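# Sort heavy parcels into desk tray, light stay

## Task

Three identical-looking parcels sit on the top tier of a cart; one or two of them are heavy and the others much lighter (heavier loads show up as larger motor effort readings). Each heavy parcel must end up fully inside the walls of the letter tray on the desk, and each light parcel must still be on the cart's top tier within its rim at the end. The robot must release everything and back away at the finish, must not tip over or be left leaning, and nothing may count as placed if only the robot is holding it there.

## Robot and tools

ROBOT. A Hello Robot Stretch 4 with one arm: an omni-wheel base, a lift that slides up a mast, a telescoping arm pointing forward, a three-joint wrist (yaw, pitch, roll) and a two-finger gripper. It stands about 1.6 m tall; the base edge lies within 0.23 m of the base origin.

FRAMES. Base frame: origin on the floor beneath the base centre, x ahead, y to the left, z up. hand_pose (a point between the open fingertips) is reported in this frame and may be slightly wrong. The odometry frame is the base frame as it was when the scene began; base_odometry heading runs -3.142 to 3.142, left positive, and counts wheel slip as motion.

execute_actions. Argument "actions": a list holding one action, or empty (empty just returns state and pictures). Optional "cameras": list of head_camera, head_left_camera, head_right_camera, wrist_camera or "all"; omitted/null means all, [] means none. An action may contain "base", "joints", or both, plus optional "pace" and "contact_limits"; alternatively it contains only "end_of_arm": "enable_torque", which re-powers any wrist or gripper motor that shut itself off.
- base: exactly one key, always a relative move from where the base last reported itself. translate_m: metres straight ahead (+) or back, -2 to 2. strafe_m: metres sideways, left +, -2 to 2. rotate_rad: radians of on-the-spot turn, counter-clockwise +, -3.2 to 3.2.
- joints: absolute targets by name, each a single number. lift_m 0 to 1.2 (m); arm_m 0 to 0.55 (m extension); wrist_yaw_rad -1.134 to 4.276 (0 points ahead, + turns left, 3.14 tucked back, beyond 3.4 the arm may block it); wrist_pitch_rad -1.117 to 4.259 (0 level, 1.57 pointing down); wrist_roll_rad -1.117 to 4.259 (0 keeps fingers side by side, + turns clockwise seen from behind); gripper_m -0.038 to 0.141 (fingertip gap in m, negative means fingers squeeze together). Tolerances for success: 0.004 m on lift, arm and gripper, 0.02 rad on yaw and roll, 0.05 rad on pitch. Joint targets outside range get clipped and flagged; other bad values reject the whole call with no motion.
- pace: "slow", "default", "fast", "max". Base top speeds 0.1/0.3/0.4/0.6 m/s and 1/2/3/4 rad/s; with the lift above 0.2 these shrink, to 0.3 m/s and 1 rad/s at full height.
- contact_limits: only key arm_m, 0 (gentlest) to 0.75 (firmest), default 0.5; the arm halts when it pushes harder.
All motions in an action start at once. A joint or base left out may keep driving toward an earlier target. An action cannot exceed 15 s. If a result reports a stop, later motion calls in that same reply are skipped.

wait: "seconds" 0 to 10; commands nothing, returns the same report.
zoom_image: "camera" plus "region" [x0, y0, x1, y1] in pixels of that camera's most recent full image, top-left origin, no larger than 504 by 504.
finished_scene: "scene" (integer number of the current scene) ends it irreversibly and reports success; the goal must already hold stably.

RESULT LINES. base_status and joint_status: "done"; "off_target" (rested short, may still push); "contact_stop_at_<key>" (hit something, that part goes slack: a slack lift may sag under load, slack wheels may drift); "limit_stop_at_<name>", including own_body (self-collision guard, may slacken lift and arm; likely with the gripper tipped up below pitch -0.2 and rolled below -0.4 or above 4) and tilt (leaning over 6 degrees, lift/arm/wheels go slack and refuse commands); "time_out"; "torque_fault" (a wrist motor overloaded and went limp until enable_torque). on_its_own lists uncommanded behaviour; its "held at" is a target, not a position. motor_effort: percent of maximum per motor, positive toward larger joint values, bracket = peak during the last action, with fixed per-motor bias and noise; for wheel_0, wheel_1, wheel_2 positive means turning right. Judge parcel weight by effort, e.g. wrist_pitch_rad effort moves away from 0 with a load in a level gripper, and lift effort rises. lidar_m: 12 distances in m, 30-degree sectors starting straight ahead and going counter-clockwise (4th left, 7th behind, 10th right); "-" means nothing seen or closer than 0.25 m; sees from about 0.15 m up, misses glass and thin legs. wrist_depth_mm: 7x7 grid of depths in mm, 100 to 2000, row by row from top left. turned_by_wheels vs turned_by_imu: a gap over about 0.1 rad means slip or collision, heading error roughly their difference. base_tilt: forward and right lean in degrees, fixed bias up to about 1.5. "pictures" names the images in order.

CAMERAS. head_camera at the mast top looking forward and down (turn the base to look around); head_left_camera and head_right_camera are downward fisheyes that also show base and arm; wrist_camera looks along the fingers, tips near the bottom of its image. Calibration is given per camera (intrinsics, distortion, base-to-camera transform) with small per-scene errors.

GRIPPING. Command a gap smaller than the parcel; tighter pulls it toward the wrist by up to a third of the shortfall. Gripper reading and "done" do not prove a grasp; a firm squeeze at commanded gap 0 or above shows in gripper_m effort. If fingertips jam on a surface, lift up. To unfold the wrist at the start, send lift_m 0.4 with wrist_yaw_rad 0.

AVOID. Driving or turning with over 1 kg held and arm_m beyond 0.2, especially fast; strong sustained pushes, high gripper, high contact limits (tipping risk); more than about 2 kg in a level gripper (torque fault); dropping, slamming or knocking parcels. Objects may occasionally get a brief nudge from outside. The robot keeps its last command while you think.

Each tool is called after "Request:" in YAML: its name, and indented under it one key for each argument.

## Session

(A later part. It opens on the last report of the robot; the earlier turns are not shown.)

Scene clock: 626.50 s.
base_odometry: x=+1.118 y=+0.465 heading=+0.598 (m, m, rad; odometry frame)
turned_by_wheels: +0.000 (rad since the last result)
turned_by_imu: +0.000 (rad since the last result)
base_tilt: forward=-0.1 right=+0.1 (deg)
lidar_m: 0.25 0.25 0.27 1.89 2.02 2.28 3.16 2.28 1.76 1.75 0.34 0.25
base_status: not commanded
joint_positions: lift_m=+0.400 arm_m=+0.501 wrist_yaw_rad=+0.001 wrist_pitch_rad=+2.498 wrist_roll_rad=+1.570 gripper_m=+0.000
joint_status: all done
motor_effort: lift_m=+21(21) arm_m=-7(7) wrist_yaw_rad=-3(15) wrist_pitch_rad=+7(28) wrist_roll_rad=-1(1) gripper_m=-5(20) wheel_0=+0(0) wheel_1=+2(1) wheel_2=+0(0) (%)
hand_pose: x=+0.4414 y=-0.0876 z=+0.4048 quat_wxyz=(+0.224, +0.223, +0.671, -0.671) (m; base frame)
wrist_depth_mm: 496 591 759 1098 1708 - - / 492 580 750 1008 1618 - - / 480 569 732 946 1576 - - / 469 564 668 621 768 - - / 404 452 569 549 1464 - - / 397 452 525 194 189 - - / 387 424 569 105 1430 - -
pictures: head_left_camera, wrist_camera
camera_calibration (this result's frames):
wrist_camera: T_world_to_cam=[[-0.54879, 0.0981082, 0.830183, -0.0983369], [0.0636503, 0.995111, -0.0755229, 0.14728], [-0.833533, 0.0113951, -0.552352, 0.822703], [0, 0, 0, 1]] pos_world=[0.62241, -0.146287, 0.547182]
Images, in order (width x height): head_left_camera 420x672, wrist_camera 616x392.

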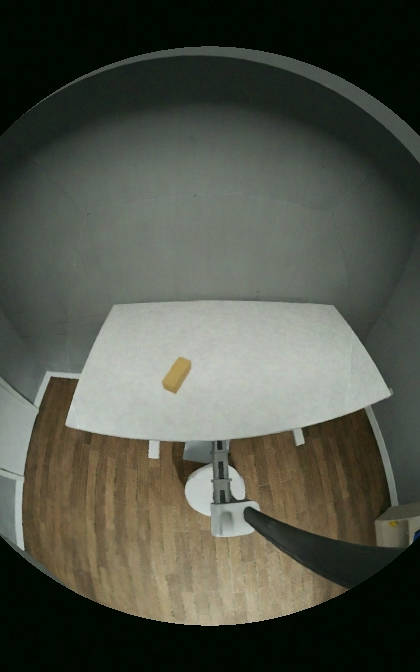

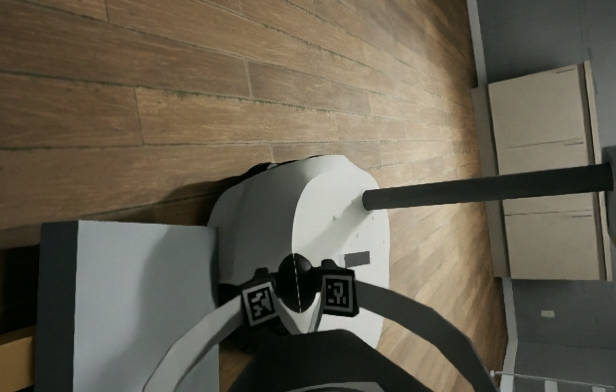

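Request:
execute_actions:
  actions:
    - {"joints": {"arm_m": 0.55, "gripper_m": 0.1}}
  cameras: []

Request:
execute_actions:
  actions:
    - {"joints": {"lift_m": 0.1}}
  cameras: []

Request:
execute_actions:
  actions:
    - {"joints": {"arm_m": 0.46, "lift_m": 0.085}, "pace": "slow"}
  cameras: ["wrist_camera"]

Request:
execute_actions:
  actions:
    - {"joints": {"gripper_m": -0.035}}
  cameras: []

Request:
execute_actions:
  actions:
    - {"joints": {"lift_m": 0.4}, "pace": "slow"}
  cameras: ["wrist_camera"]

Scene clock: 638.20 s.
base_odometry: x=+1.118 y=+0.465 heading=+0.598 (m, m, rad; odometry frame)
turned_by_wheels: +0.000 (rad since the last result)
turned_by_imu: +0.000 (rad since the last result)
base_tilt: forward=+0.0 right=+0.1 (deg)
lidar_m: 0.25 0.25 0.30 1.90 1.97 2.28 3.17 2.28 1.79 1.76 0.33 0.25
base_status: not commanded
joint_positions: lift_m=+0.400 arm_m=+0.549 wrist_yaw_rad=+0.000 wrist_pitch_rad=+2.498 wrist_roll_rad=+1.570 gripper_m=+0.100
joint_status: all done
motor_effort: lift_m=+21(21) arm_m=+7(8) wrist_yaw_rad=-1(2) wrist_pitch_rad=+6(6) wrist_roll_rad=-1(1) gripper_m=-1(6) wheel_0=+0(0) wheel_1=+2(2) wheel_2=+0(0) (%)
hand_pose: x=+0.4889 y=-0.0875 z=+0.4048 quat_wxyz=(+0.224, +0.224, +0.671, -0.671) (m; base frame)
wrist_depth_mm: 496 597 759 1060 1661 - - / 484 580 750 1025 1661 - - / 477 574 732 946 1537 - - / 469 554 699 640 809 - - / 462 445 609 597 750 - - / 442 430 213 603 723 - - / 415 418 559 105 1499 - -
pictures: none
No camera images: the call's "cameras" was empty. Leave "cameras" out to get every camera's image.

Scene clock: 640.47 s.
base_odometry: x=+1.118 y=+0.465 heading=+0.598 (m, m, rad; odometry frame)
turned_by_wheels: +0.000 (rad since the last result)
turned_by_imu: +0.000 (rad since the last result)
base_tilt: forward=+0.0 right=+0.1 (deg)
lidar_m: 0.25 0.25 0.32 1.92 2.00 2.30 3.20 2.31 1.76 1.77 0.32 0.25
base_status: not commanded
joint_positions: lift_m=+0.100 arm_m=+0.549 wrist_yaw_rad=+0.000 wrist_pitch_rad=+2.498 wrist_roll_rad=+1.570 gripper_m=+0.100
joint_status: all done
motor_effort: lift_m=+15(19) arm_m=+7(7) wrist_yaw_rad=-1(2) wrist_pitch_rad=+4(3) wrist_roll_rad=-1(1) gripper_m=-2(2) wheel_0=+0(0) wheel_1=+1(2) wheel_2=+0(0) (%)
hand_pose: x=+0.4889 y=-0.0875 z=+0.1053 quat_wxyz=(+0.224, +0.224, +0.671, -0.671) (m; base frame)
wrist_depth_mm: 220 262 338 466 759 - - / 215 258 330 459 732 1863 - / 212 254 325 442 603 521 - / 210 251 317 287 521 452 - / 206 247 314 274 317 433 - / 204 231 213 267 304 430 - / 203 228 272 105 521 492 -
pictures: none
No camera images: the call's "cameras" was empty. Leave "cameras" out to get every camera's image.

Scene clock: 642.63 s.
base_odometry: x=+1.118 y=+0.465 heading=+0.598 (m, m, rad; odometry frame)
turned_by_wheels: +0.000 (rad since the last result)
turned_by_imu: +0.000 (rad since the last result)
base_tilt: forward=-0.1 right=+0.1 (deg)
lidar_m: 0.25 0.25 0.28 1.88 2.00 2.27 3.12 2.28 1.77 1.76 0.31 0.25
base_status: not commanded
joint_positions: lift_m=+0.085 arm_m=+0.461 wrist_yaw_rad=+0.001 wrist_pitch_rad=+2.497 wrist_roll_rad=+1.570 gripper_m=+0.100
joint_status: all done
motor_effort: lift_m=+14(15) arm_m=-8(7) wrist_yaw_rad=-2(4) wrist_pitch_rad=+9(10) wrist_roll_rad=-2(1) gripper_m=-2(2) wheel_0=+0(0) wheel_1=+2(2) wheel_2=+0(0) (%)
hand_pose: x=+0.4017 y=-0.0875 z=+0.0901 quat_wxyz=(+0.224, +0.224, +0.671, -0.670) (m; base frame)
wrist_depth_mm: 206 246 315 439 707 - - / 202 243 310 424 683 1756 - / 200 239 306 413 554 430 - / 196 236 278 366 442 377 539 / 194 232 201 198 330 359 - / 191 216 193 186 317 347 - / 189 213 196 105 404 368 455
pictures: wrist_camera
camera_calibration (this result's frames):
wrist_camera: T_world_to_cam=[[-0.549736, 0.098087, 0.82956, 0.141633], [0.0637256, 0.995113, -0.075432, 0.125994], [-0.832904, 0.0113966, -0.5533, 0.615623], [0, 0, 0, 1]] pos_world=[0.582587, -0.146287, 0.232635]
Images, in order (width x height): wrist_camera 616x392.

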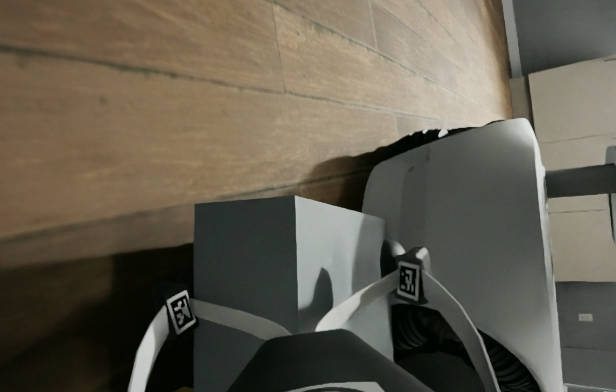

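Scene clock: 644.67 s.
base_odometry: x=+1.118 y=+0.465 heading=+0.598 (m, m, rad; odometry frame)
turned_by_wheels: +0.000 (rad since the last result)
turned_by_imu: +0.000 (rad since the last result)
base_tilt: forward=-0.1 right=+0.1 (deg)
lidar_m: 0.25 0.25 0.31 1.90 2.01 2.30 3.16 2.31 1.76 1.74 0.32 0.25
base_status: not commanded
joint_positions: lift_m=+0.085 arm_m=+0.461 wrist_yaw_rad=-0.001 wrist_pitch_rad=+2.503 wrist_roll_rad=+1.570 gripper_m=-0.034
joint_status: all done
motor_effort: lift_m=+15(15) arm_m=-7(8) wrist_yaw_rad=+1(18) wrist_pitch_rad=-9(41) wrist_roll_rad=-2(5) gripper_m=-31(32) wheel_0=+0(0) wheel_1=+2(2) wheel_2=+0(0) (%)
hand_pose: x=+0.4004 y=-0.0872 z=+0.0915 quat_wxyz=(+0.222, +0.222, +0.671, -0.671) (m; base frame)
wrist_depth_mm: 206 247 319 442 732 - - / 202 244 314 430 691 1921 - / 200 239 306 418 539 427 - / 196 236 278 370 436 377 544 / 194 233 182 173 377 355 - / 191 216 178 170 198 161 - / 186 206 177 105 402 384 -
pictures: none
No camera images: the call's "cameras" was empty. Leave "cameras" out to get every camera's image.

Scene clock: 647.80 s.
base_odometry: x=+1.118 y=+0.465 heading=+0.598 (m, m, rad; odometry frame)
turned_by_wheels: +0.000 (rad since the last result)
turned_by_imu: +0.000 (rad since the last result)
base_tilt: forward=-0.1 right=+0.1 (deg)
lidar_m: 0.25 0.25 0.27 1.89 1.99 2.30 3.15 2.30 1.76 1.75 0.31 0.25
base_status: not commanded
joint_positions: lift_m=+0.400 arm_m=+0.461 wrist_yaw_rad=+0.000 wrist_pitch_rad=+2.494 wrist_roll_rad=+1.570 gripper_m=-0.034
joint_status: all done
motor_effort: lift_m=+22(22) arm_m=-6(7) wrist_yaw_rad=+0(2) wrist_pitch_rad=+17(17) wrist_roll_rad=-1(2) gripper_m=-25(32) wheel_0=+0(0) wheel_1=+2(1) wheel_2=+0(0) (%)
hand_pose: x=+0.4019 y=-0.0874 z=+0.4038 quat_wxyz=(+0.225, +0.225, +0.671, -0.670) (m; base frame)
wrist_depth_mm: 492 585 750 1060 1808 - - / 484 564 262 1008 1618 - - / 477 554 210 960 1576 - - / 469 530 178 187 741 - - / 466 525 156 160 1430 - - / 459 512 172 181 187 - - / 455 427 187 105 1464 - -
pictures: wrist_camera
camera_calibration (this result's frames):
wrist_camera: T_world_to_cam=[[-0.552127, 0.098402, 0.827933, -0.116869], [0.0644823, 0.995076, -0.0752659, 0.149153], [-0.831263, 0.0118307, -0.555754, 0.789718], [0, 0, 0, 1]] pos_world=[0.582318, -0.146261, 0.546875]
Images, in order (width x height): wrist_camera 616x392.

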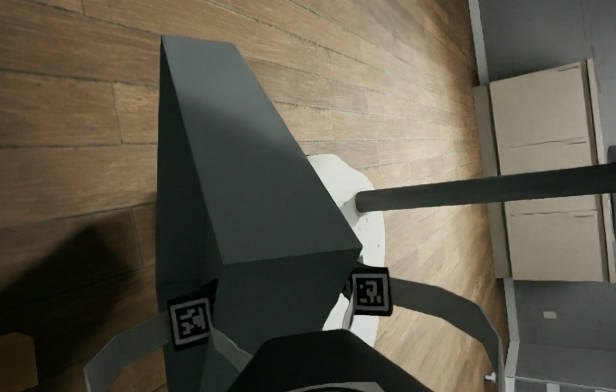

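Request:
execute_actions:
  actions:
    - {"base": {"translate_m": -0.5}, "pace": "slow"}
  cameras: []

Request:
execute_actions:
  actions:
    - {"joints": {"lift_m": 0.9}, "pace": "slow"}
  cameras: []

Request:
execute_actions:
  actions:
    - {"joints": {"wrist_pitch_rad": 0.0, "arm_m": 0.25}, "pace": "slow"}
  cameras: ["wrist_camera", "head_left_camera"]

Scene clock: 662.20 s.
base_odometry: x=+0.705 y=+0.183 heading=+0.598 (m, m, rad; odometry frame)
turned_by_wheels: +0.000 (rad since the last result)
turned_by_imu: +0.000 (rad since the last result)
base_tilt: forward=-0.1 right=+0.0 (deg)
lidar_m: 0.25 0.35 2.02 1.91 1.93 2.01 2.65 2.71 1.58 1.58 1.04 0.27
base_status: done
joint_positions: lift_m=+0.400 arm_m=+0.461 wrist_yaw_rad=+0.000 wrist_pitch_rad=+2.494 wrist_roll_rad=+1.570 gripper_m=-0.034
joint_status: not commanded
motor_effort: lift_m=+22(22) arm_m=-6(6) wrist_yaw_rad=-2(2) wrist_pitch_rad=+17(18) wrist_roll_rad=-1(1) gripper_m=-25(22) wheel_0=-1(6) wheel_1=+0(2) wheel_2=+2(6) (%)
hand_pose: x=+0.4019 y=-0.0874 z=+0.4038 quat_wxyz=(+0.225, +0.225, +0.671, -0.670) (m; base frame)
wrist_depth_mm: 492 585 732 1042 1708 - - / 480 564 256 1025 1618 - - / 477 554 208 960 1537 - - / 469 530 177 185 750 - - / 469 525 157 160 1430 - - / 459 512 172 181 187 - - / 455 427 189 105 1499 - -
pictures: none
No camera images: the call's "cameras" was empty. Leave "cameras" out to get every camera's image.

Scene clock: 666.57 s.
base_odometry: x=+0.705 y=+0.183 heading=+0.598 (m, m, rad; odometry frame)
turned_by_wheels: +0.000 (rad since the last result)
turned_by_imu: +0.000 (rad since the last result)
base_tilt: forward=+0.0 right=+0.1 (deg)
lidar_m: 0.25 0.34 2.00 1.87 1.91 2.02 2.64 2.71 1.61 1.55 1.06 0.26
base_status: not commanded
joint_positions: lift_m=+0.900 arm_m=+0.461 wrist_yaw_rad=+0.000 wrist_pitch_rad=+2.494 wrist_roll_rad=+1.570 gripper_m=-0.034
joint_status: all done
motor_effort: lift_m=+22(24) arm_m=-6(6) wrist_yaw_rad=-1(1) wrist_pitch_rad=+17(18) wrist_roll_rad=-2(2) gripper_m=-24(22) wheel_0=-1(1) wheel_1=+0(0) wheel_2=+2(2) (%)
hand_pose: x=+0.4019 y=-0.0874 z=+0.9038 quat_wxyz=(+0.225, +0.225, +0.670, -0.670) (m; base frame)
wrist_depth_mm: 960 1118 1397 - - - - / 931 1078 256 1921 - - - / 931 1042 207 1863 - - - / 904 866 177 184 - - - / 854 809 157 160 - - - / 866 809 172 180 187 - - / 878 427 189 105 - - -
pictures: none
No camera images: the call's "cameras" was empty. Leave "cameras" out to get every camera's image.

Scene clock: 673.70 s.
torque_fault: wrist_pitch_rad switched itself off since the last result.
base_odometry: x=+0.705 y=+0.183 heading=+0.598 (m, m, rad; odometry frame)
turned_by_wheels: +0.000 (rad since the last result)
turned_by_imu: +0.000 (rad since the last result)
base_tilt: forward=+0.0 right=+0.1 (deg)
lidar_m: 0.39 0.43 2.01 1.90 1.94 2.02 2.64 2.69 1.59 1.52 1.06 0.44
base_status: not commanded
joint_positions: lift_m=+0.900 arm_m=+0.251 wrist_yaw_rad=+0.000 wrist_pitch_rad=+1.549 wrist_roll_rad=+1.570 gripper_m=-0.034
joint_status: wrist_pitch_rad torque_fault (moved -0.945 of -2.494); the others done
on_its_own: wrist_pitch_rad is off since a torque_fault, until you send "end_of_arm": "enable_torque" (your +0.000 is given up)
motor_effort: lift_m=+21(25) arm_m=-7(6) wrist_yaw_rad=-1(24) wrist_pitch_rad=-1(96) wrist_roll_rad=-1(8) gripper_m=-27(28) wheel_0=+0(2) wheel_1=+1(3) wheel_2=-1(9) (%)
hand_pose: x=+0.4285 y=-0.0874 z=+0.7895 quat_wxyz=(+0.506, +0.505, +0.495, -0.494) (m; base frame)
wrist_depth_mm: 991 976 976 1008 1008 1025 1042 / 976 991 290 1008 1025 1025 1025 / 976 991 235 1008 1008 1025 1060 / 976 991 196 197 891 820 820 / 991 976 170 169 820 820 1042 / 976 991 174 185 186 809 1060 / 991 991 1008 105 1025 1060 1060
pictures: head_left_camera, wrist_camera
camera_calibration (this result's frames):
wrist_camera: T_world_to_cam=[[-0.994457, 0.098249, 0.0374437, 0.39201], [0.0986207, 0.995091, 0.0082079, 0.0959371], [-0.0364534, 0.0118551, -0.999265, 1.03577], [0, 0, 0, 1]] pos_world=[0.418133, -0.14626, 1.01954]
Images, in order (width x height): head_left_camera 420x672, wrist_camera 616x392.

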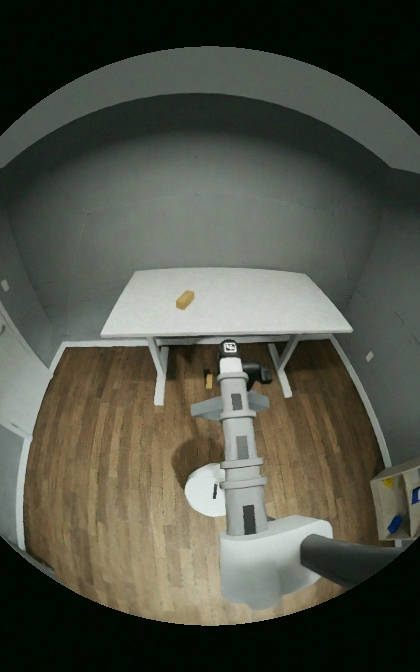

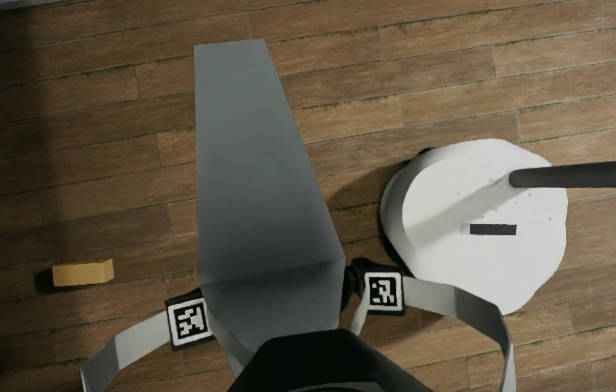

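Request:
execute_actions:
  actions:
    - {"end_of_arm": "enable_torque"}
  cameras: []

Request:
execute_actions:
  actions:
    - {"joints": {"lift_m": 1.0, "arm_m": 0.0}, "pace": "slow"}
  cameras: []

Request:
execute_actions:
  actions:
    - {"joints": {"wrist_pitch_rad": 0.0}, "pace": "slow"}
  cameras: ["wrist_camera", "head_left_camera"]

Scene clock: 682.67 s.
base_odometry: x=+0.705 y=+0.183 heading=+0.598 (m, m, rad; odometry frame)
turned_by_wheels: +0.000 (rad since the last result)
turned_by_imu: +0.000 (rad since the last result)
base_tilt: forward=-0.1 right=+0.1 (deg)
lidar_m: 0.38 0.42 2.00 1.89 1.92 2.02 2.64 2.71 1.58 1.55 1.01 0.43
base_status: not commanded
joint_positions: lift_m=+0.900 arm_m=+0.251 wrist_yaw_rad=+0.000 wrist_pitch_rad=+1.563 wrist_roll_rad=+1.570 gripper_m=-0.034
joint_status: not commanded
end_of_arm: enable_torque: each motor that was off is on again
on_its_own: wrist_pitch_rad is held at +1.563, not at your +0.000, since a torque_fault
motor_effort: lift_m=+21(21) arm_m=-7(7) wrist_yaw_rad=-1(0) wrist_pitch_rad=-2(2) wrist_roll_rad=+0(1) gripper_m=-27(28) wheel_0=+0(0) wheel_1=+1(1) wheel_2=-1(1) (%)
hand_pose: x=+0.4243 y=-0.0874 z=+0.7894 quat_wxyz=(+0.502, +0.502, +0.498, -0.498) (m; base frame)
wrist_depth_mm: 960 960 976 991 1025 1025 1042 / 976 991 290 991 1025 1042 1042 / 960 976 235 1008 1025 1025 1042 / 976 991 197 197 842 820 831 / 960 976 170 170 820 831 1060 / 960 991 174 185 186 820 1060 / 976 991 991 105 1042 1060 1060
pictures: none
No camera images: the call's "cameras" was empty. Leave "cameras" out to get every camera's image.

Scene clock: 686.43 s.
base_odometry: x=+0.705 y=+0.183 heading=+0.598 (m, m, rad; odometry frame)
turned_by_wheels: +0.000 (rad since the last result)
turned_by_imu: +0.000 (rad since the last result)
base_tilt: forward=-0.1 right=+0.1 (deg)
lidar_m: 0.70 0.72 2.00 1.91 1.94 2.01 2.63 2.73 1.60 1.57 0.25 0.25
base_status: not commanded
joint_positions: lift_m=+1.000 arm_m=+0.002 wrist_yaw_rad=+0.000 wrist_pitch_rad=+1.564 wrist_roll_rad=+1.570 gripper_m=-0.034
joint_status: all done
on_its_own: wrist_pitch_rad is held at +1.563, not at your +0.000, since a torque_fault
motor_effort: lift_m=+22(23) arm_m=-7(6) wrist_yaw_rad=-1(1) wrist_pitch_rad=-2(3) wrist_roll_rad=-1(0) gripper_m=-29(27) wheel_0=+0(0) wheel_1=+1(1) wheel_2=-1(1) (%)
hand_pose: x=+0.1746 y=-0.0874 z=+0.8894 quat_wxyz=(+0.502, +0.502, +0.498, -0.498) (m; base frame)
wrist_depth_mm: 1060 1078 1098 1098 1098 1118 1138 / 1078 1078 290 1098 1098 1118 1160 / 1060 1078 235 1098 1118 1160 1160 / 1078 1078 197 196 904 517 336 / 1078 1098 170 169 904 1138 1160 / 1078 1078 175 185 186 1138 1160 / 1078 1060 1118 105 1138 1138 1160
pictures: none
No camera images: the call's "cameras" was empty. Leave "cameras" out to get every camera's image.

Scene clock: 688.10 s.
base_odometry: x=+0.705 y=+0.183 heading=+0.598 (m, m, rad; odometry frame)
turned_by_wheels: +0.000 (rad since the last result)
turned_by_imu: +0.000 (rad since the last result)
base_tilt: forward=-0.1 right=+0.1 (deg)
lidar_m: 0.42 0.73 1.98 1.90 1.94 2.04 2.62 2.71 1.60 1.59 1.05 0.44
base_status: not commanded
joint_positions: lift_m=+1.000 arm_m=+0.001 wrist_yaw_rad=+0.000 wrist_pitch_rad=+0.030 wrist_roll_rad=+1.568 gripper_m=-0.034
joint_status: all done
on_its_own: wrist_pitch_rad is at rest, and its effort (-87) is outside its rest range (-23 to +23)
motor_effort: lift_m=+21(22) arm_m=-6(7) wrist_yaw_rad=+0(0) wrist_pitch_rad=-87(91) wrist_roll_rad=+4(5) gripper_m=-24(27) wheel_0=+0(0) wheel_1=+1(1) wheel_2=-1(1) (%)
hand_pose: x=+0.4607 y=-0.0875 z=+1.1692 quat_wxyz=(+0.708, +0.706, +0.011, -0.011) (m; base frame)
wrist_depth_mm: 1205 1255 1308 1308 294 1397 1366 / 1205 1229 1255 1308 244 1366 1366 / 1205 1229 1308 236 209 1397 1430 / 1205 1229 1255 190 187 407 1397 / 1205 1255 1255 164 179 290 1397 / 1182 1229 185 183 181 160 1336 / 1182 1182 1255 105 184 312 1366
pictures: head_left_camera, wrist_camera
camera_calibration (this result's frames):
wrist_camera: T_world_to_cam=[[-0.089477, 0.096498, -0.991303, 1.19563], [-0.0027324, 0.995268, 0.0971306, 0.0324791], [0.995985, 0.0113996, -0.0887899, -0.123878], [0, 0, 0, 1]] pos_world=[0.230452, -0.14629, 1.17108]
Images, in order (width x height): head_left_camera 420x672, wrist_camera 616x392.

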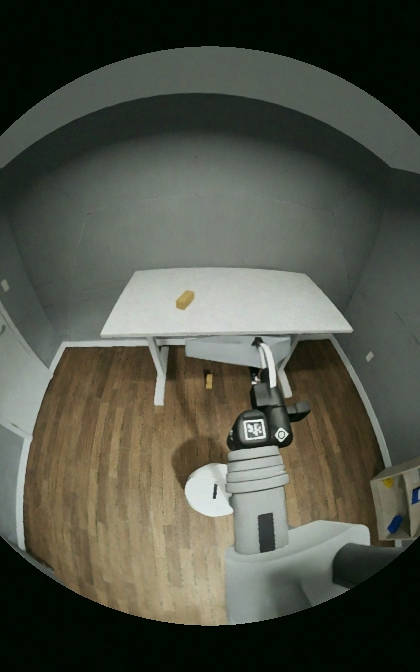

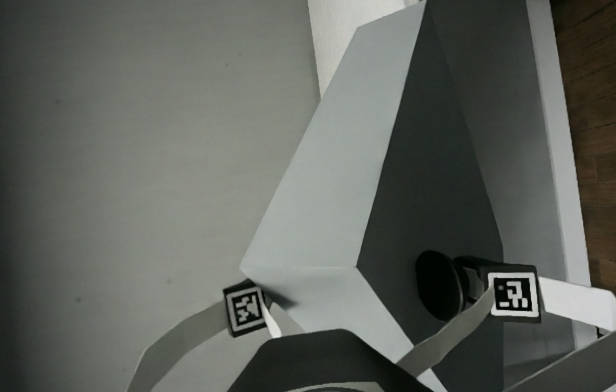

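Request:
execute_actions:
  actions:
    - {"base": {"translate_m": -0.2}, "pace": "slow"}
  cameras: []

Request:
execute_actions:
  actions:
    - {"joints": {"lift_m": 1.2, "wrist_pitch_rad": -0.3}, "pace": "slow"}
  cameras: ["wrist_camera", "head_left_camera"]

Scene clock: 698.63 s.
base_odometry: x=+0.540 y=+0.071 heading=+0.598 (m, m, rad; odometry frame)
turned_by_wheels: +0.000 (rad since the last result)
turned_by_imu: -0.001 (rad since the last result)
base_tilt: forward=-0.1 right=+0.1 (deg)
lidar_m: 0.43 0.55 2.00 1.91 1.79 2.00 2.42 2.54 1.58 1.51 1.88 0.46
base_status: done
joint_positions: lift_m=+1.000 arm_m=+0.001 wrist_yaw_rad=+0.000 wrist_pitch_rad=+0.009 wrist_roll_rad=+1.569 gripper_m=-0.034
joint_status: not commanded
on_its_own: wrist_pitch_rad is at rest, and its effort (-28) is outside its rest range (-23 to +23)
motor_effort: lift_m=+18(20) arm_m=-4(6) wrist_yaw_rad=-2(15) wrist_pitch_rad=-28(87) wrist_roll_rad=+1(7) gripper_m=-20(31) wheel_0=-2(4) wheel_1=-1(4) wheel_2=+1(9) (%)
hand_pose: x=+0.4605 y=-0.0874 z=+1.1756 quat_wxyz=(+0.708, +0.707, +0.003, -0.003) (m; base frame)
wrist_depth_mm: 1430 1464 1464 1499 1499 1576 1430 / 1430 1397 1464 1537 946 1576 1430 / 1397 347 236 1499 991 1576 1499 / 1430 399 186 193 946 1576 1537 / 1397 1430 163 159 778 1576 1537 / 1430 1397 176 167 184 1537 1537 / 1397 455 439 105 778 1118 1138
pictures: none
No camera images: the call's "cameras" was empty. Leave "cameras" out to get every camera's image.

Scene clock: 701.00 s.
base_odometry: x=+0.540 y=+0.071 heading=+0.598 (m, m, rad; odometry frame)
turned_by_wheels: +0.000 (rad since the last result)
turned_by_imu: +0.000 (rad since the last result)
base_tilt: forward=-0.1 right=+0.1 (deg)
lidar_m: 0.30 0.28 1.97 1.90 1.79 1.97 2.44 2.50 1.62 1.55 1.89 0.94
base_status: not commanded
joint_positions: lift_m=+1.200 arm_m=+0.001 wrist_yaw_rad=+0.000 wrist_pitch_rad=-0.293 wrist_roll_rad=+1.567 gripper_m=-0.034
joint_status: all done
motor_effort: lift_m=+22(23) arm_m=-4(4) wrist_yaw_rad=-1(2) wrist_pitch_rad=-22(33) wrist_roll_rad=+8(10) gripper_m=-20(22) wheel_0=-2(3) wheel_1=+0(1) wheel_2=+1(1) (%)
hand_pose: x=+0.4482 y=-0.0874 z=+1.4612 quat_wxyz=(+0.701, +0.698, -0.103, +0.103) (m; base frame)
wrist_depth_mm: 1229 1661 1618 1576 1464 1336 891 / 1182 1618 1618 1537 1430 1336 904 / 1182 1537 1576 1499 1430 1397 931 / 1118 1464 1618 1576 1430 1366 976 / 1098 1464 1576 192 1430 1366 991 / 1098 1366 166 170 185 1336 1060 / 1078 325 319 105 1430 1397 1118
pictures: head_left_camera, wrist_camera
camera_calibration (this result's frames):
wrist_camera: T_world_to_cam=[[0.230247, 0.0954193, -0.968443, 1.30716], [-0.033621, 0.995367, 0.0900787, 0.0281017], [0.972551, 0.0118197, 0.232388, -0.544274], [0, 0, 0, 1]] pos_world=[0.229309, -0.146267, 1.38986]
Images, in order (width x height): head_left_camera 420x672, wrist_camera 616x392.

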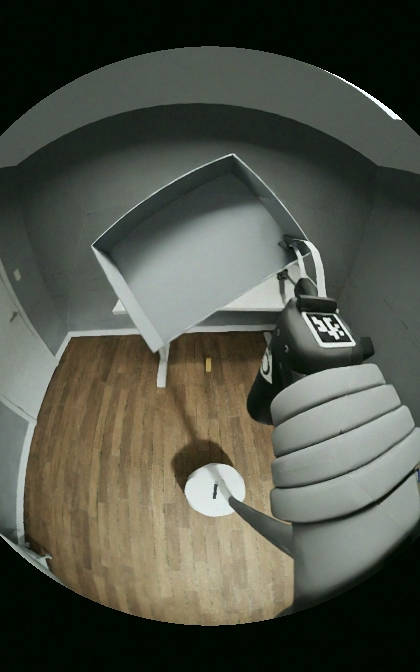

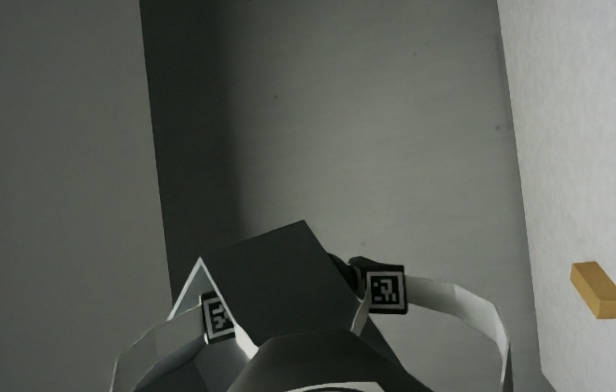

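Request:
execute_actions:
  actions:
    - {"base": {"strafe_m": -0.3}, "joints": {"wrist_pitch_rad": 0.0}, "pace": "slow"}
  cameras: []

Request:
execute_actions:
  actions:
    - {"base": {"translate_m": 0.55}, "joints": {"arm_m": 0.3}, "pace": "slow"}
  cameras: []

Request:
execute_actions:
  actions:
    - {"joints": {"lift_m": 0.86}, "pace": "slow"}
  cameras: ["head_left_camera"]

Scene clock: 717.20 s.
base_odometry: x=+0.709 y=-0.177 heading=+0.598 (m, m, rad; odometry frame)
turned_by_wheels: +0.000 (rad since the last result)
turned_by_imu: +0.000 (rad since the last result)
base_tilt: forward=-0.1 right=+0.1 (deg)
lidar_m: 0.29 0.27 1.27 2.19 2.05 2.55 2.41 2.28 1.26 1.22 1.59 0.97
base_status: done
joint_positions: lift_m=+1.200 arm_m=+0.001 wrist_yaw_rad=+0.000 wrist_pitch_rad=+0.007 wrist_roll_rad=+1.567 gripper_m=-0.034
joint_status: all done
motor_effort: lift_m=+22(22) arm_m=-4(4) wrist_yaw_rad=-1(1) wrist_pitch_rad=-20(24) wrist_roll_rad=+8(9) gripper_m=-24(21) wheel_0=+1(5) wheel_1=+1(6) wheel_2=+0(4) (%)
hand_pose: x=+0.4605 y=-0.0874 z=+1.3759 quat_wxyz=(+0.708, +0.706, +0.002, -0.002) (m; base frame)
wrist_depth_mm: 1464 1464 1464 1499 1537 854 1618 / 1430 1430 1499 1499 1255 866 1576 / 1464 1464 1464 1499 1308 854 1576 / 1430 1430 1499 1499 1397 842 1576 / 1430 1464 1464 191 1281 878 1576 / 1430 1430 166 171 183 723 1576 / 1430 334 322 105 1281 866 1576
pictures: none
No camera images: the call's "cameras" was empty. Leave "cameras" out to get every camera's image.

Scene clock: 723.97 s.
base_odometry: x=+1.163 y=+0.132 heading=+0.598 (m, m, rad; odometry frame)
turned_by_wheels: +0.000 (rad since the last result)
turned_by_imu: +0.000 (rad since the last result)
base_tilt: forward=-0.1 right=+0.1 (deg)
lidar_m: 0.34 0.38 0.52 2.18 2.31 2.47 3.02 1.79 1.42 1.51 0.56 0.39
base_status: done
joint_positions: lift_m=+1.200 arm_m=+0.299 wrist_yaw_rad=+0.000 wrist_pitch_rad=+0.007 wrist_roll_rad=+1.567 gripper_m=-0.034
joint_status: all done
motor_effort: lift_m=+22(22) arm_m=+7(8) wrist_yaw_rad=-2(2) wrist_pitch_rad=-20(21) wrist_roll_rad=+8(8) gripper_m=-22(23) wheel_0=+1(3) wheel_1=+1(5) wheel_2=-2(12) (%)
hand_pose: x=+0.7582 y=-0.0874 z=+1.3759 quat_wxyz=(+0.708, +0.706, +0.002, -0.002) (m; base frame)
wrist_depth_mm: 647 647 661 676 683 699 521 / 627 654 654 668 683 683 535 / 634 647 654 668 668 691 549 / 634 640 647 668 683 691 564 / 621 640 647 191 676 676 574 / 627 640 166 170 183 683 591 / 634 334 322 105 676 683 609
pictures: none
No camera images: the call's "cameras" was empty. Leave "cameras" out to get every camera's image.

Scene clock: 727.27 s.
base_odometry: x=+1.163 y=+0.132 heading=+0.598 (m, m, rad; odometry frame)
turned_by_wheels: +0.000 (rad since the last result)
turned_by_imu: +0.000 (rad since the last result)
base_tilt: forward=-0.1 right=+0.1 (deg)
lidar_m: 0.37 0.37 0.53 2.20 2.31 2.48 2.99 1.79 1.40 1.48 0.54 0.39
base_status: not commanded
joint_positions: lift_m=+0.860 arm_m=+0.299 wrist_yaw_rad=+0.000 wrist_pitch_rad=+0.005 wrist_roll_rad=+1.571 gripper_m=-0.034
joint_status: all done
motor_effort: lift_m=+15(21) arm_m=+7(7) wrist_yaw_rad=-1(2) wrist_pitch_rad=-15(20) wrist_roll_rad=-4(8) gripper_m=-21(24) wheel_0=+1(1) wheel_1=+1(1) wheel_2=-2(2) (%)
hand_pose: x=+0.7582 y=-0.0874 z=+1.0370 quat_wxyz=(+0.707, +0.707, +0.002, -0.002) (m; base frame)
wrist_depth_mm: 647 647 654 661 234 141 - / 634 647 654 668 249 147 - / 634 647 654 661 264 153 119 / 634 640 654 661 283 158 123 / 634 640 190 187 266 164 126 / 627 634 171 171 186 152 130 / 634 340 324 105 276 180 134
pictures: head_left_camera
Images, in order (width x height): head_left_camera 420x672.

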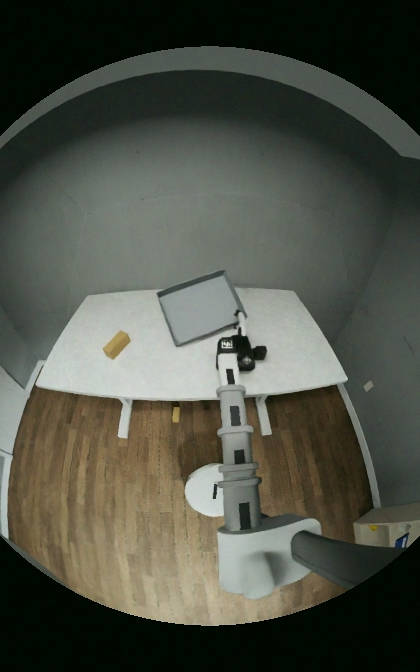

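Touching the desk. Release and retract.

Request:
execute_actions:
  actions:
    - {"joints": {"gripper_m": 0.1}}
  cameras: []

Request:
execute_actions:
  actions:
    - {"joints": {"arm_m": 0.2}, "pace": "slow"}
  cameras: []

Request:
execute_actions:
  actions:
    - {"joints": {"lift_m": 1.2, "wrist_pitch_rad": 1.57, "wrist_roll_rad": 0.0, "arm_m": 0.45}}
  cameras: ["wrist_camera", "head_left_camera"]

Scene clock: 737.40 s.
base_odometry: x=+1.163 y=+0.132 heading=+0.598 (m, m, rad; odometry frame)
turned_by_wheels: +0.000 (rad since the last result)
turned_by_imu: +0.000 (rad since the last result)
base_tilt: forward=-0.1 right=+0.1 (deg)
lidar_m: 0.37 0.37 0.52 2.19 2.27 2.45 3.00 1.79 1.42 1.47 0.55 0.38
base_status: not commanded
joint_positions: lift_m=+0.860 arm_m=+0.299 wrist_yaw_rad=+0.000 wrist_pitch_rad=+0.002 wrist_roll_rad=+1.570 gripper_m=+0.100
joint_status: all done
motor_effort: lift_m=+17(16) arm_m=+6(7) wrist_yaw_rad=-3(3) wrist_pitch_rad=-7(22) wrist_roll_rad=-1(4) gripper_m=-1(21) wheel_0=+0(1) wheel_1=+0(1) wheel_2=-1(2) (%)
hand_pose: x=+0.7583 y=-0.0873 z=+1.0376 quat_wxyz=(+0.707, +0.707, +0.001, -0.001) (m; base frame)
wrist_depth_mm: 640 654 661 668 237 143 - / 634 647 654 668 252 148 - / 634 647 647 661 270 154 120 / 634 647 661 654 286 160 124 / 634 640 647 210 217 167 128 / 627 634 213 204 201 159 131 / 634 640 647 105 255 167 135
pictures: none
No camera images: the call's "cameras" was empty. Leave "cameras" out to get every camera's image.

Scene clock: 739.67 s.
base_odometry: x=+1.163 y=+0.132 heading=+0.598 (m, m, rad; odometry frame)
turned_by_wheels: +0.000 (rad since the last result)
turned_by_imu: +0.000 (rad since the last result)
base_tilt: forward=-0.1 right=+0.1 (deg)
lidar_m: 0.35 0.38 0.50 2.18 2.31 2.50 3.00 1.78 1.44 1.49 0.56 0.40
base_status: not commanded
joint_positions: lift_m=+0.860 arm_m=+0.201 wrist_yaw_rad=+0.000 wrist_pitch_rad=+0.002 wrist_roll_rad=+1.570 gripper_m=+0.100
joint_status: all done
motor_effort: lift_m=+17(17) arm_m=-7(7) wrist_yaw_rad=-2(3) wrist_pitch_rad=-10(8) wrist_roll_rad=-1(1) gripper_m=-2(4) wheel_0=+0(0) wheel_1=+0(0) wheel_2=-1(1) (%)
hand_pose: x=+0.6607 y=-0.0873 z=+1.0376 quat_wxyz=(+0.707, +0.707, +0.001, -0.001) (m; base frame)
wrist_depth_mm: 732 759 750 691 238 143 - / 732 750 750 759 254 149 - / 723 732 750 759 271 155 121 / 732 732 750 750 279 161 125 / 732 741 741 207 220 167 128 / 732 723 213 207 205 161 132 / 707 732 741 105 265 168 135
pictures: none
No camera images: the call's "cameras" was empty. Leave "cameras" out to get every camera's image.

Scene clock: 742.10 s.
base_odometry: x=+1.163 y=+0.132 heading=+0.598 (m, m, rad; odometry frame)
turned_by_wheels: +0.000 (rad since the last result)
turned_by_imu: +0.034 (rad since the last result)
base_tilt: forward=+0.0 right=+0.1 (deg)
lidar_m: 0.36 0.37 0.53 2.19 2.30 2.52 2.97 1.77 1.41 1.51 0.55 0.39
base_status: not commanded
joint_positions: lift_m=+1.200 arm_m=+0.449 wrist_yaw_rad=-0.001 wrist_pitch_rad=+1.570 wrist_roll_rad=+0.000 gripper_m=+0.100
joint_status: all done
motor_effort: lift_m=+20(21) arm_m=+7(13) wrist_yaw_rad=+0(16) wrist_pitch_rad=+0(90) wrist_roll_rad=-2(80) gripper_m=+0(2) wheel_0=-2(3) wheel_1=+0(10) wheel_2=-1(6) (%)
hand_pose: x=+0.6199 y=-0.0874 z=+1.0895 quat_wxyz=(+0.707, +0.000, +0.707, +0.000) (m; base frame)
wrist_depth_mm: 347 351 357 364 370 375 379 / 345 349 359 364 370 375 379 / 343 351 357 366 370 377 382 / 347 351 355 364 373 377 382 / 347 353 357 366 370 379 384 / 349 351 213 362 370 379 384 / 351 353 355 105 373 379 384
pictures: head_left_camera, wrist_camera
camera_calibration (this result's frames):
wrist_camera: T_world_to_cam=[[-0.0998425, -0.993233, 0.0593187, -0.102668], [-0.994942, 0.100321, 0.00513478, 0.677637], [-0.0110509, -0.058506, -0.998226, 1.31949], [0, 0, 0, 1]] pos_world=[0.678541, -0.0927561, 1.31976]
Images, in order (width x height): head_left_camera 420x672, wrist_camera 616x392.

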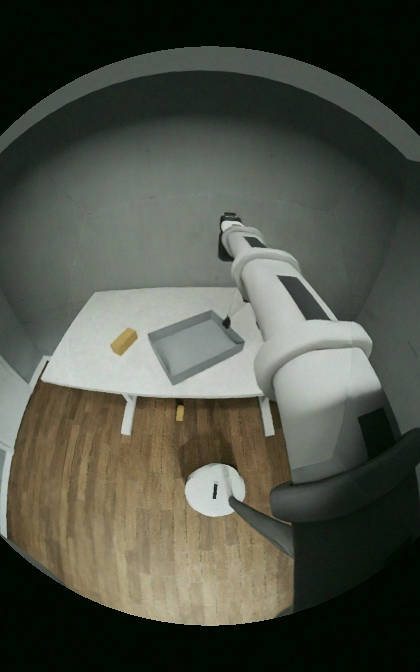

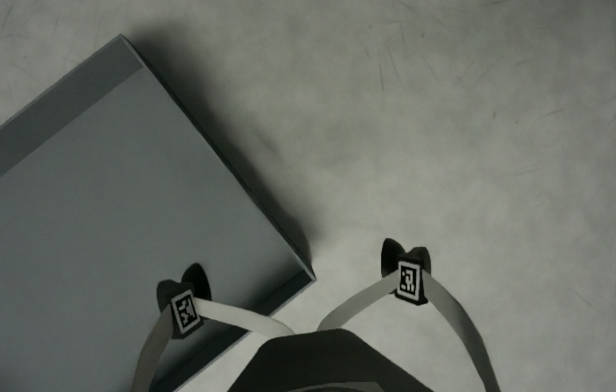

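Request:
execute_actions:
  actions:
    - {"base": {"strafe_m": 0.5}}
  cameras: ["wrist_camera"]

Scene clock: 750.50 s.
base_odometry: x=+0.882 y=+0.546 heading=+0.598 (m, m, rad; odometry frame)
turned_by_wheels: +0.000 (rad since the last result)
turned_by_imu: +0.000 (rad since the last result)
base_tilt: forward=-0.1 right=+0.0 (deg)
lidar_m: 0.36 0.37 1.68 1.68 1.79 2.05 2.99 2.88 1.89 1.99 0.54 0.38
base_status: done
joint_positions: lift_m=+1.200 arm_m=+0.449 wrist_yaw_rad=+0.000 wrist_pitch_rad=+1.570 wrist_roll_rad=+0.000 gripper_m=+0.100
joint_status: not commanded
motor_effort: lift_m=+20(20) arm_m=+7(7) wrist_yaw_rad=+0(1) wrist_pitch_rad=-1(0) wrist_roll_rad=-2(2) gripper_m=-2(0) wheel_0=+0(11) wheel_1=-2(7) wheel_2=-1(3) (%)
hand_pose: x=+0.6199 y=-0.0874 z=+1.0896 quat_wxyz=(+0.707, +0.000, +0.707, +0.000) (m; base frame)
wrist_depth_mm: 347 353 359 364 368 373 379 / 347 355 359 366 370 375 379 / 347 353 359 364 368 375 379 / 349 355 359 315 368 375 382 / 349 357 357 368 370 375 384 / 349 355 214 366 370 377 382 / 351 353 364 105 375 377 379
pictures: wrist_camera
camera_calibration (this result's frames):
wrist_camera: T_world_to_cam=[[-0.0997224, -0.993245, 0.0593342, -0.102765], [-0.994952, 0.10021, 0.00528957, 0.677445], [-0.0111997, -0.0585072, -0.998224, 1.31964], [0, 0, 0, 1]] pos_world=[0.678557, -0.0927495, 1.31981]
Images, in order (width x height): wrist_camera 616x392.

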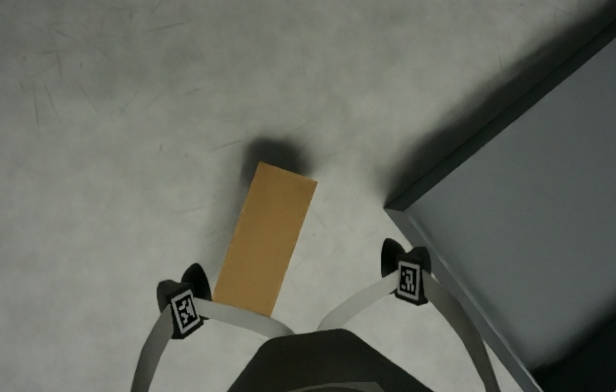

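Request:
execute_actions:
  actions:
    - {"base": {"strafe_m": 0.02}, "joints": {"wrist_yaw_rad": -0.3, "arm_m": 0.48}}
  cameras: []

Request:
execute_actions:
  actions:
    - {"joints": {"lift_m": 1.1}}
  cameras: ["wrist_camera"]

Scene clock: 757.87 s.
base_odometry: x=+0.871 y=+0.562 heading=+0.598 (m, m, rad; odometry frame)
turned_by_wheels: +0.000 (rad since the last result)
turned_by_imu: +0.000 (rad since the last result)
base_tilt: forward=-0.1 right=+0.1 (deg)
lidar_m: 0.37 0.40 1.66 1.67 1.77 1.98 2.99 2.91 1.89 2.04 0.56 0.37
base_status: done
joint_positions: lift_m=+1.200 arm_m=+0.479 wrist_yaw_rad=-0.299 wrist_pitch_rad=+1.570 wrist_roll_rad=+0.000 gripper_m=+0.100
joint_status: all done
motor_effort: lift_m=+20(20) arm_m=+7(6) wrist_yaw_rad=-3(9) wrist_pitch_rad=+0(3) wrist_roll_rad=-1(1) gripper_m=-1(1) wheel_0=+0(5) wheel_1=+0(6) wheel_2=-1(3) (%)
hand_pose: x=+0.6241 y=-0.0836 z=+1.0896 quat_wxyz=(+0.699, +0.105, +0.699, -0.106) (m; base frame)
wrist_depth_mm: 347 349 357 364 368 377 377 / 349 355 357 364 366 373 379 / 347 353 362 364 368 373 382 / 349 353 359 312 370 375 382 / 349 355 359 315 370 377 382 / 349 355 213 314 370 379 382 / 349 355 364 105 375 377 1397
pictures: none
No camera images: the call's "cameras" was empty. Leave "cameras" out to get every camera's image.

Scene clock: 759.30 s.
base_odometry: x=+0.871 y=+0.562 heading=+0.598 (m, m, rad; odometry frame)
turned_by_wheels: +0.000 (rad since the last result)
turned_by_imu: +0.000 (rad since the last result)
base_tilt: forward=+0.0 right=+0.1 (deg)
lidar_m: 0.34 0.39 1.67 1.67 1.79 2.00 2.99 2.96 1.90 1.99 0.54 0.39
base_status: not commanded
joint_positions: lift_m=+1.100 arm_m=+0.479 wrist_yaw_rad=-0.299 wrist_pitch_rad=+1.570 wrist_roll_rad=+0.000 gripper_m=+0.100
joint_status: all done
motor_effort: lift_m=+15(19) arm_m=+7(7) wrist_yaw_rad=-2(4) wrist_pitch_rad=-2(5) wrist_roll_rad=-1(1) gripper_m=-2(2) wheel_0=+0(0) wheel_1=+0(0) wheel_2=-1(1) (%)
hand_pose: x=+0.6241 y=-0.0836 z=+0.9900 quat_wxyz=(+0.699, +0.106, +0.699, -0.106) (m; base frame)
wrist_depth_mm: 253 256 259 265 268 273 244 / 253 255 259 264 270 272 274 / 253 258 260 265 270 272 274 / 253 257 259 214 270 263 276 / 254 259 262 213 270 274 263 / 254 258 211 214 270 277 278 / 254 258 262 105 272 277 281
pictures: wrist_camera
camera_calibration (this result's frames):
wrist_camera: T_world_to_cam=[[-0.387755, -0.91985, 0.0593424, 0.0932657], [-0.921337, 0.388728, 0.00537057, 0.659877], [-0.0280082, -0.0525919, -0.998223, 1.23147], [0, 0, 0, 1]] pos_world=[0.678625, -0.105957, 1.22021]
Images, in order (width x height): wrist_camera 616x392.

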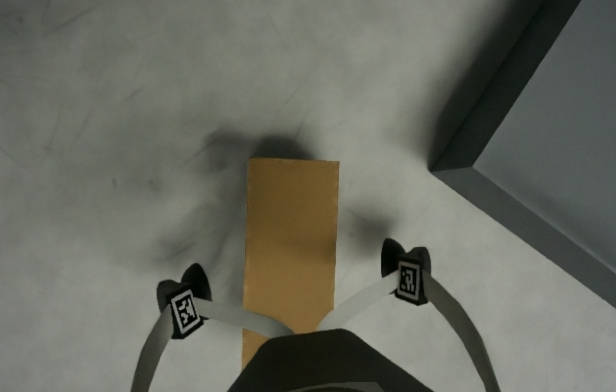

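Request:
execute_actions:
  actions:
    - {"joints": {"gripper_m": 0.0}}
  cameras: []

Request:
execute_actions:
  actions:
    - {"joints": {"lift_m": 1.2}}
  cameras: []

Request:
execute_actions:
  actions:
    - {"base": {"strafe_m": -0.3}, "joints": {"wrist_yaw_rad": -0.7}, "pace": "slow"}
  cameras: ["wrist_camera"]

Scene clock: 777.60 s.
base_odometry: x=+0.871 y=+0.562 heading=+0.598 (m, m, rad; odometry frame)
turned_by_wheels: +0.000 (rad since the last result)
turned_by_imu: +0.000 (rad since the last result)
base_tilt: forward=-0.1 right=+0.1 (deg)
lidar_m: 0.36 0.36 1.65 1.67 1.75 2.01 2.99 2.92 1.90 2.02 0.54 0.39
base_status: not commanded
joint_positions: lift_m=+1.100 arm_m=+0.479 wrist_yaw_rad=-0.300 wrist_pitch_rad=+1.570 wrist_roll_rad=+0.000 gripper_m=+0.001
joint_status: all done
motor_effort: lift_m=+17(17) arm_m=+7(7) wrist_yaw_rad=-1(2) wrist_pitch_rad=-1(2) wrist_roll_rad=-1(2) gripper_m=-26(27) wheel_0=+1(0) wheel_1=+0(0) wheel_2=-1(1) (%)
hand_pose: x=+0.6241 y=-0.0836 z=+0.9898 quat_wxyz=(+0.699, +0.106, +0.699, -0.106) (m; base frame)
wrist_depth_mm: 251 255 258 263 266 271 242 / 251 255 259 263 267 271 272 / 252 254 260 264 267 270 273 / 252 256 258 202 270 260 273 / 253 257 259 201 268 273 263 / 254 256 188 199 190 273 278 / 255 256 260 105 271 274 279
pictures: none
No camera images: the call's "cameras" was empty. Leave "cameras" out to get every camera's image.

Scene clock: 779.03 s.
base_odometry: x=+0.871 y=+0.562 heading=+0.598 (m, m, rad; odometry frame)
turned_by_wheels: +0.000 (rad since the last result)
turned_by_imu: +0.000 (rad since the last result)
base_tilt: forward=-0.1 right=+0.1 (deg)
lidar_m: 0.36 0.37 1.66 1.66 1.76 1.97 3.00 2.91 1.87 2.03 0.55 0.38
base_status: not commanded
joint_positions: lift_m=+1.200 arm_m=+0.479 wrist_yaw_rad=-0.300 wrist_pitch_rad=+1.570 wrist_roll_rad=+0.000 gripper_m=+0.001
joint_status: all done
motor_effort: lift_m=+23(24) arm_m=+7(7) wrist_yaw_rad=-2(2) wrist_pitch_rad=-2(3) wrist_roll_rad=-1(1) gripper_m=-26(28) wheel_0=+0(0) wheel_1=+0(0) wheel_2=-1(1) (%)
hand_pose: x=+0.6241 y=-0.0836 z=+1.0893 quat_wxyz=(+0.699, +0.106, +0.699, -0.106) (m; base frame)
wrist_depth_mm: 345 351 355 362 366 373 379 / 347 353 355 362 368 370 379 / 347 351 355 362 368 373 379 / 347 353 357 202 366 373 377 / 347 353 355 200 368 375 379 / 349 353 189 199 190 377 382 / 349 351 359 105 373 377 1366
pictures: none
No camera images: the call's "cameras" was empty. Leave "cameras" out to get every camera's image.

Scene clock: 783.17 s.
base_odometry: x=+1.039 y=+0.314 heading=+0.598 (m, m, rad; odometry frame)
turned_by_wheels: +0.000 (rad since the last result)
turned_by_imu: +0.000 (rad since the last result)
base_tilt: forward=-0.1 right=+0.2 (deg)
lidar_m: 0.36 0.40 0.54 1.98 2.08 2.21 2.97 2.06 1.65 1.71 0.54 0.39
base_status: done
joint_positions: lift_m=+1.200 arm_m=+0.479 wrist_yaw_rad=-0.700 wrist_pitch_rad=+1.570 wrist_roll_rad=+0.000 gripper_m=+0.001
joint_status: all done
motor_effort: lift_m=+23(23) arm_m=+7(7) wrist_yaw_rad=-2(3) wrist_pitch_rad=-2(4) wrist_roll_rad=-1(1) gripper_m=-28(27) wheel_0=+2(2) wheel_1=+0(4) wheel_2=-1(3) (%)
hand_pose: x=+0.5936 y=-0.0670 z=+1.0893 quat_wxyz=(+0.664, +0.242, +0.664, -0.242) (m; base frame)
wrist_depth_mm: 345 351 355 357 351 373 382 / 345 351 353 359 368 375 382 / 345 351 355 359 368 375 379 / 347 349 353 202 366 377 379 / 347 351 355 200 359 379 1366 / 349 353 189 199 190 375 1366 / 349 296 338 105 370 1138 1397
pictures: wrist_camera
camera_calibration (this result's frames):
wrist_camera: T_world_to_cam=[[-0.715392, -0.696197, 0.059358, 0.300243], [-0.697181, 0.716874, 0.00552737, 0.513505], [-0.0464004, -0.037429, -0.998221, 1.3426], [0, 0, 0, 1]] pos_world=[0.635095, -0.108838, 1.31955]
Images, in order (width x height): wrist_camera 616x392.

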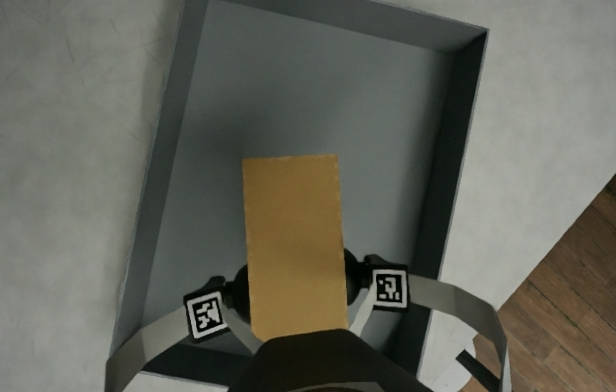

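Request:
execute_actions:
  actions:
    - {"joints": {"arm_m": 0.53}, "pace": "slow"}
  cameras: []

Request:
execute_actions:
  actions:
    - {"joints": {"lift_m": 1.11}}
  cameras: []

Request:
execute_actions:
  actions:
    - {"joints": {"gripper_m": 0.08}}
  cameras: []

Request:
execute_actions:
  actions:
    - {"joints": {"lift_m": 1.2}}
  cameras: ["wrist_camera"]

Scene clock: 803.53 s.
base_odometry: x=+1.039 y=+0.314 heading=+0.598 (m, m, rad; odometry frame)
turned_by_wheels: +0.000 (rad since the last result)
turned_by_imu: +0.000 (rad since the last result)
base_tilt: forward=+0.0 right=+0.1 (deg)
lidar_m: 0.37 0.39 0.55 1.97 2.09 2.20 2.99 2.08 1.61 1.73 0.53 0.40
base_status: not commanded
joint_positions: lift_m=+1.200 arm_m=+0.529 wrist_yaw_rad=-0.700 wrist_pitch_rad=+1.570 wrist_roll_rad=+0.000 gripper_m=+0.001
joint_status: all done
motor_effort: lift_m=+23(23) arm_m=+7(7) wrist_yaw_rad=-2(3) wrist_pitch_rad=-1(1) wrist_roll_rad=-1(1) gripper_m=-27(26) wheel_0=+2(2) wheel_1=+0(0) wheel_2=-1(1) (%)
hand_pose: x=+0.6435 y=-0.0670 z=+1.0893 quat_wxyz=(+0.664, +0.242, +0.664, -0.242) (m; base frame)
wrist_depth_mm: 347 349 355 347 366 375 379 / 347 353 357 364 366 353 382 / 345 351 355 359 368 370 382 / 347 355 353 201 366 370 382 / 349 355 353 201 366 373 384 / 347 353 188 199 190 338 1430 / 347 303 357 105 370 379 1366
pictures: none
No camera images: the call's "cameras" was empty. Leave "cameras" out to get every camera's image.

Scene clock: 804.90 s.
base_odometry: x=+1.039 y=+0.314 heading=+0.598 (m, m, rad; odometry frame)
turned_by_wheels: +0.000 (rad since the last result)
turned_by_imu: +0.000 (rad since the last result)
base_tilt: forward=-0.1 right=+0.1 (deg)
lidar_m: 0.37 0.39 0.54 1.97 2.07 2.21 2.97 2.07 1.61 1.72 0.56 0.39
base_status: not commanded
joint_positions: lift_m=+1.110 arm_m=+0.529 wrist_yaw_rad=-0.700 wrist_pitch_rad=+1.570 wrist_roll_rad=+0.000 gripper_m=+0.001
joint_status: all done
motor_effort: lift_m=+17(22) arm_m=+7(7) wrist_yaw_rad=-3(1) wrist_pitch_rad=-1(1) wrist_roll_rad=-1(1) gripper_m=-25(24) wheel_0=+2(2) wheel_1=+0(0) wheel_2=-1(1) (%)
hand_pose: x=+0.6435 y=-0.0670 z=+0.9998 quat_wxyz=(+0.664, +0.242, +0.664, -0.242) (m; base frame)
wrist_depth_mm: 259 265 267 271 273 262 242 / 262 265 267 272 276 281 277 / 262 266 267 271 277 281 266 / 263 265 267 202 277 282 255 / 262 265 266 200 277 281 244 / 264 265 189 199 190 267 241 / 263 215 268 105 281 281 239
pictures: none
No camera images: the call's "cameras" was empty. Leave "cameras" out to get every camera's image.

Scene clock: 806.50 s.
base_odometry: x=+1.039 y=+0.314 heading=+0.598 (m, m, rad; odometry frame)
turned_by_wheels: +0.000 (rad since the last result)
turned_by_imu: +0.000 (rad since the last result)
base_tilt: forward=+0.0 right=+0.1 (deg)
lidar_m: 0.36 0.39 0.54 1.99 2.08 2.20 3.00 2.10 1.64 1.71 0.55 0.38
base_status: not commanded
joint_positions: lift_m=+1.110 arm_m=+0.529 wrist_yaw_rad=-0.700 wrist_pitch_rad=+1.570 wrist_roll_rad=+0.000 gripper_m=+0.080
joint_status: all done
motor_effort: lift_m=+17(17) arm_m=+7(7) wrist_yaw_rad=-1(1) wrist_pitch_rad=-2(3) wrist_roll_rad=+0(1) gripper_m=-3(29) wheel_0=+2(2) wheel_1=+0(0) wheel_2=-1(1) (%)
hand_pose: x=+0.6435 y=-0.0670 z=+0.9998 quat_wxyz=(+0.664, +0.242, +0.664, -0.242) (m; base frame)
wrist_depth_mm: 262 265 267 271 276 260 245 / 262 265 270 271 277 282 279 / 263 267 267 273 277 282 267 / 264 267 267 222 278 283 256 / 263 266 268 223 277 283 245 / 264 266 195 222 278 282 242 / 264 265 270 105 279 276 239
pictures: none
No camera images: the call's "cameras" was empty. Leave "cameras" out to get every camera's image.

Scene clock: 807.87 s.
base_odometry: x=+1.039 y=+0.314 heading=+0.598 (m, m, rad; odometry frame)
turned_by_wheels: +0.000 (rad since the last result)
turned_by_imu: +0.000 (rad since the last result)
base_tilt: forward=-0.1 right=+0.1 (deg)
lidar_m: 0.36 0.38 0.54 1.96 2.09 2.22 2.96 2.09 1.64 1.72 0.55 0.39
base_status: not commanded
joint_positions: lift_m=+1.200 arm_m=+0.529 wrist_yaw_rad=-0.700 wrist_pitch_rad=+1.570 wrist_roll_rad=+0.000 gripper_m=+0.080
joint_status: all done
motor_effort: lift_m=+20(21) arm_m=+7(7) wrist_yaw_rad=-2(2) wrist_pitch_rad=-3(2) wrist_roll_rad=-1(1) gripper_m=+0(2) wheel_0=+2(2) wheel_1=+0(0) wheel_2=-1(1) (%)
hand_pose: x=+0.6435 y=-0.0670 z=+1.0895 quat_wxyz=(+0.664, +0.242, +0.664, -0.242) (m; base frame)
wrist_depth_mm: 345 351 355 353 366 377 382 / 345 355 357 362 366 351 382 / 347 353 357 364 370 373 382 / 347 353 357 310 370 373 382 / 347 353 357 310 368 373 384 / 351 355 195 309 366 377 1366 / 351 353 357 105 370 379 1397
pictures: wrist_camera
camera_calibration (this result's frames):
wrist_camera: T_world_to_cam=[[-0.715495, -0.696091, 0.0593572, 0.336039], [-0.697075, 0.716977, 0.00551848, 0.548267], [-0.0463991, -0.0374279, -0.998222, 1.3451], [0, 0, 0, 1]] pos_world=[0.685028, -0.108837, 1.31973]
Images, in order (width x height): wrist_camera 616x392.

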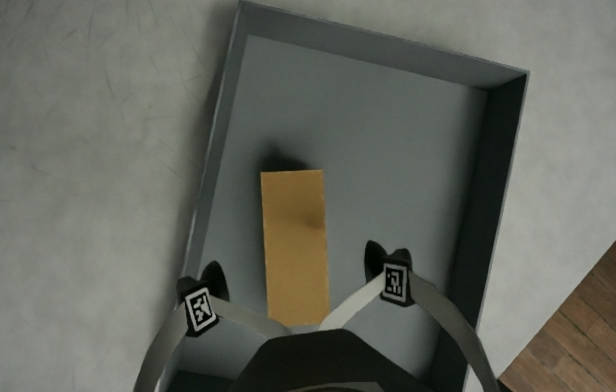

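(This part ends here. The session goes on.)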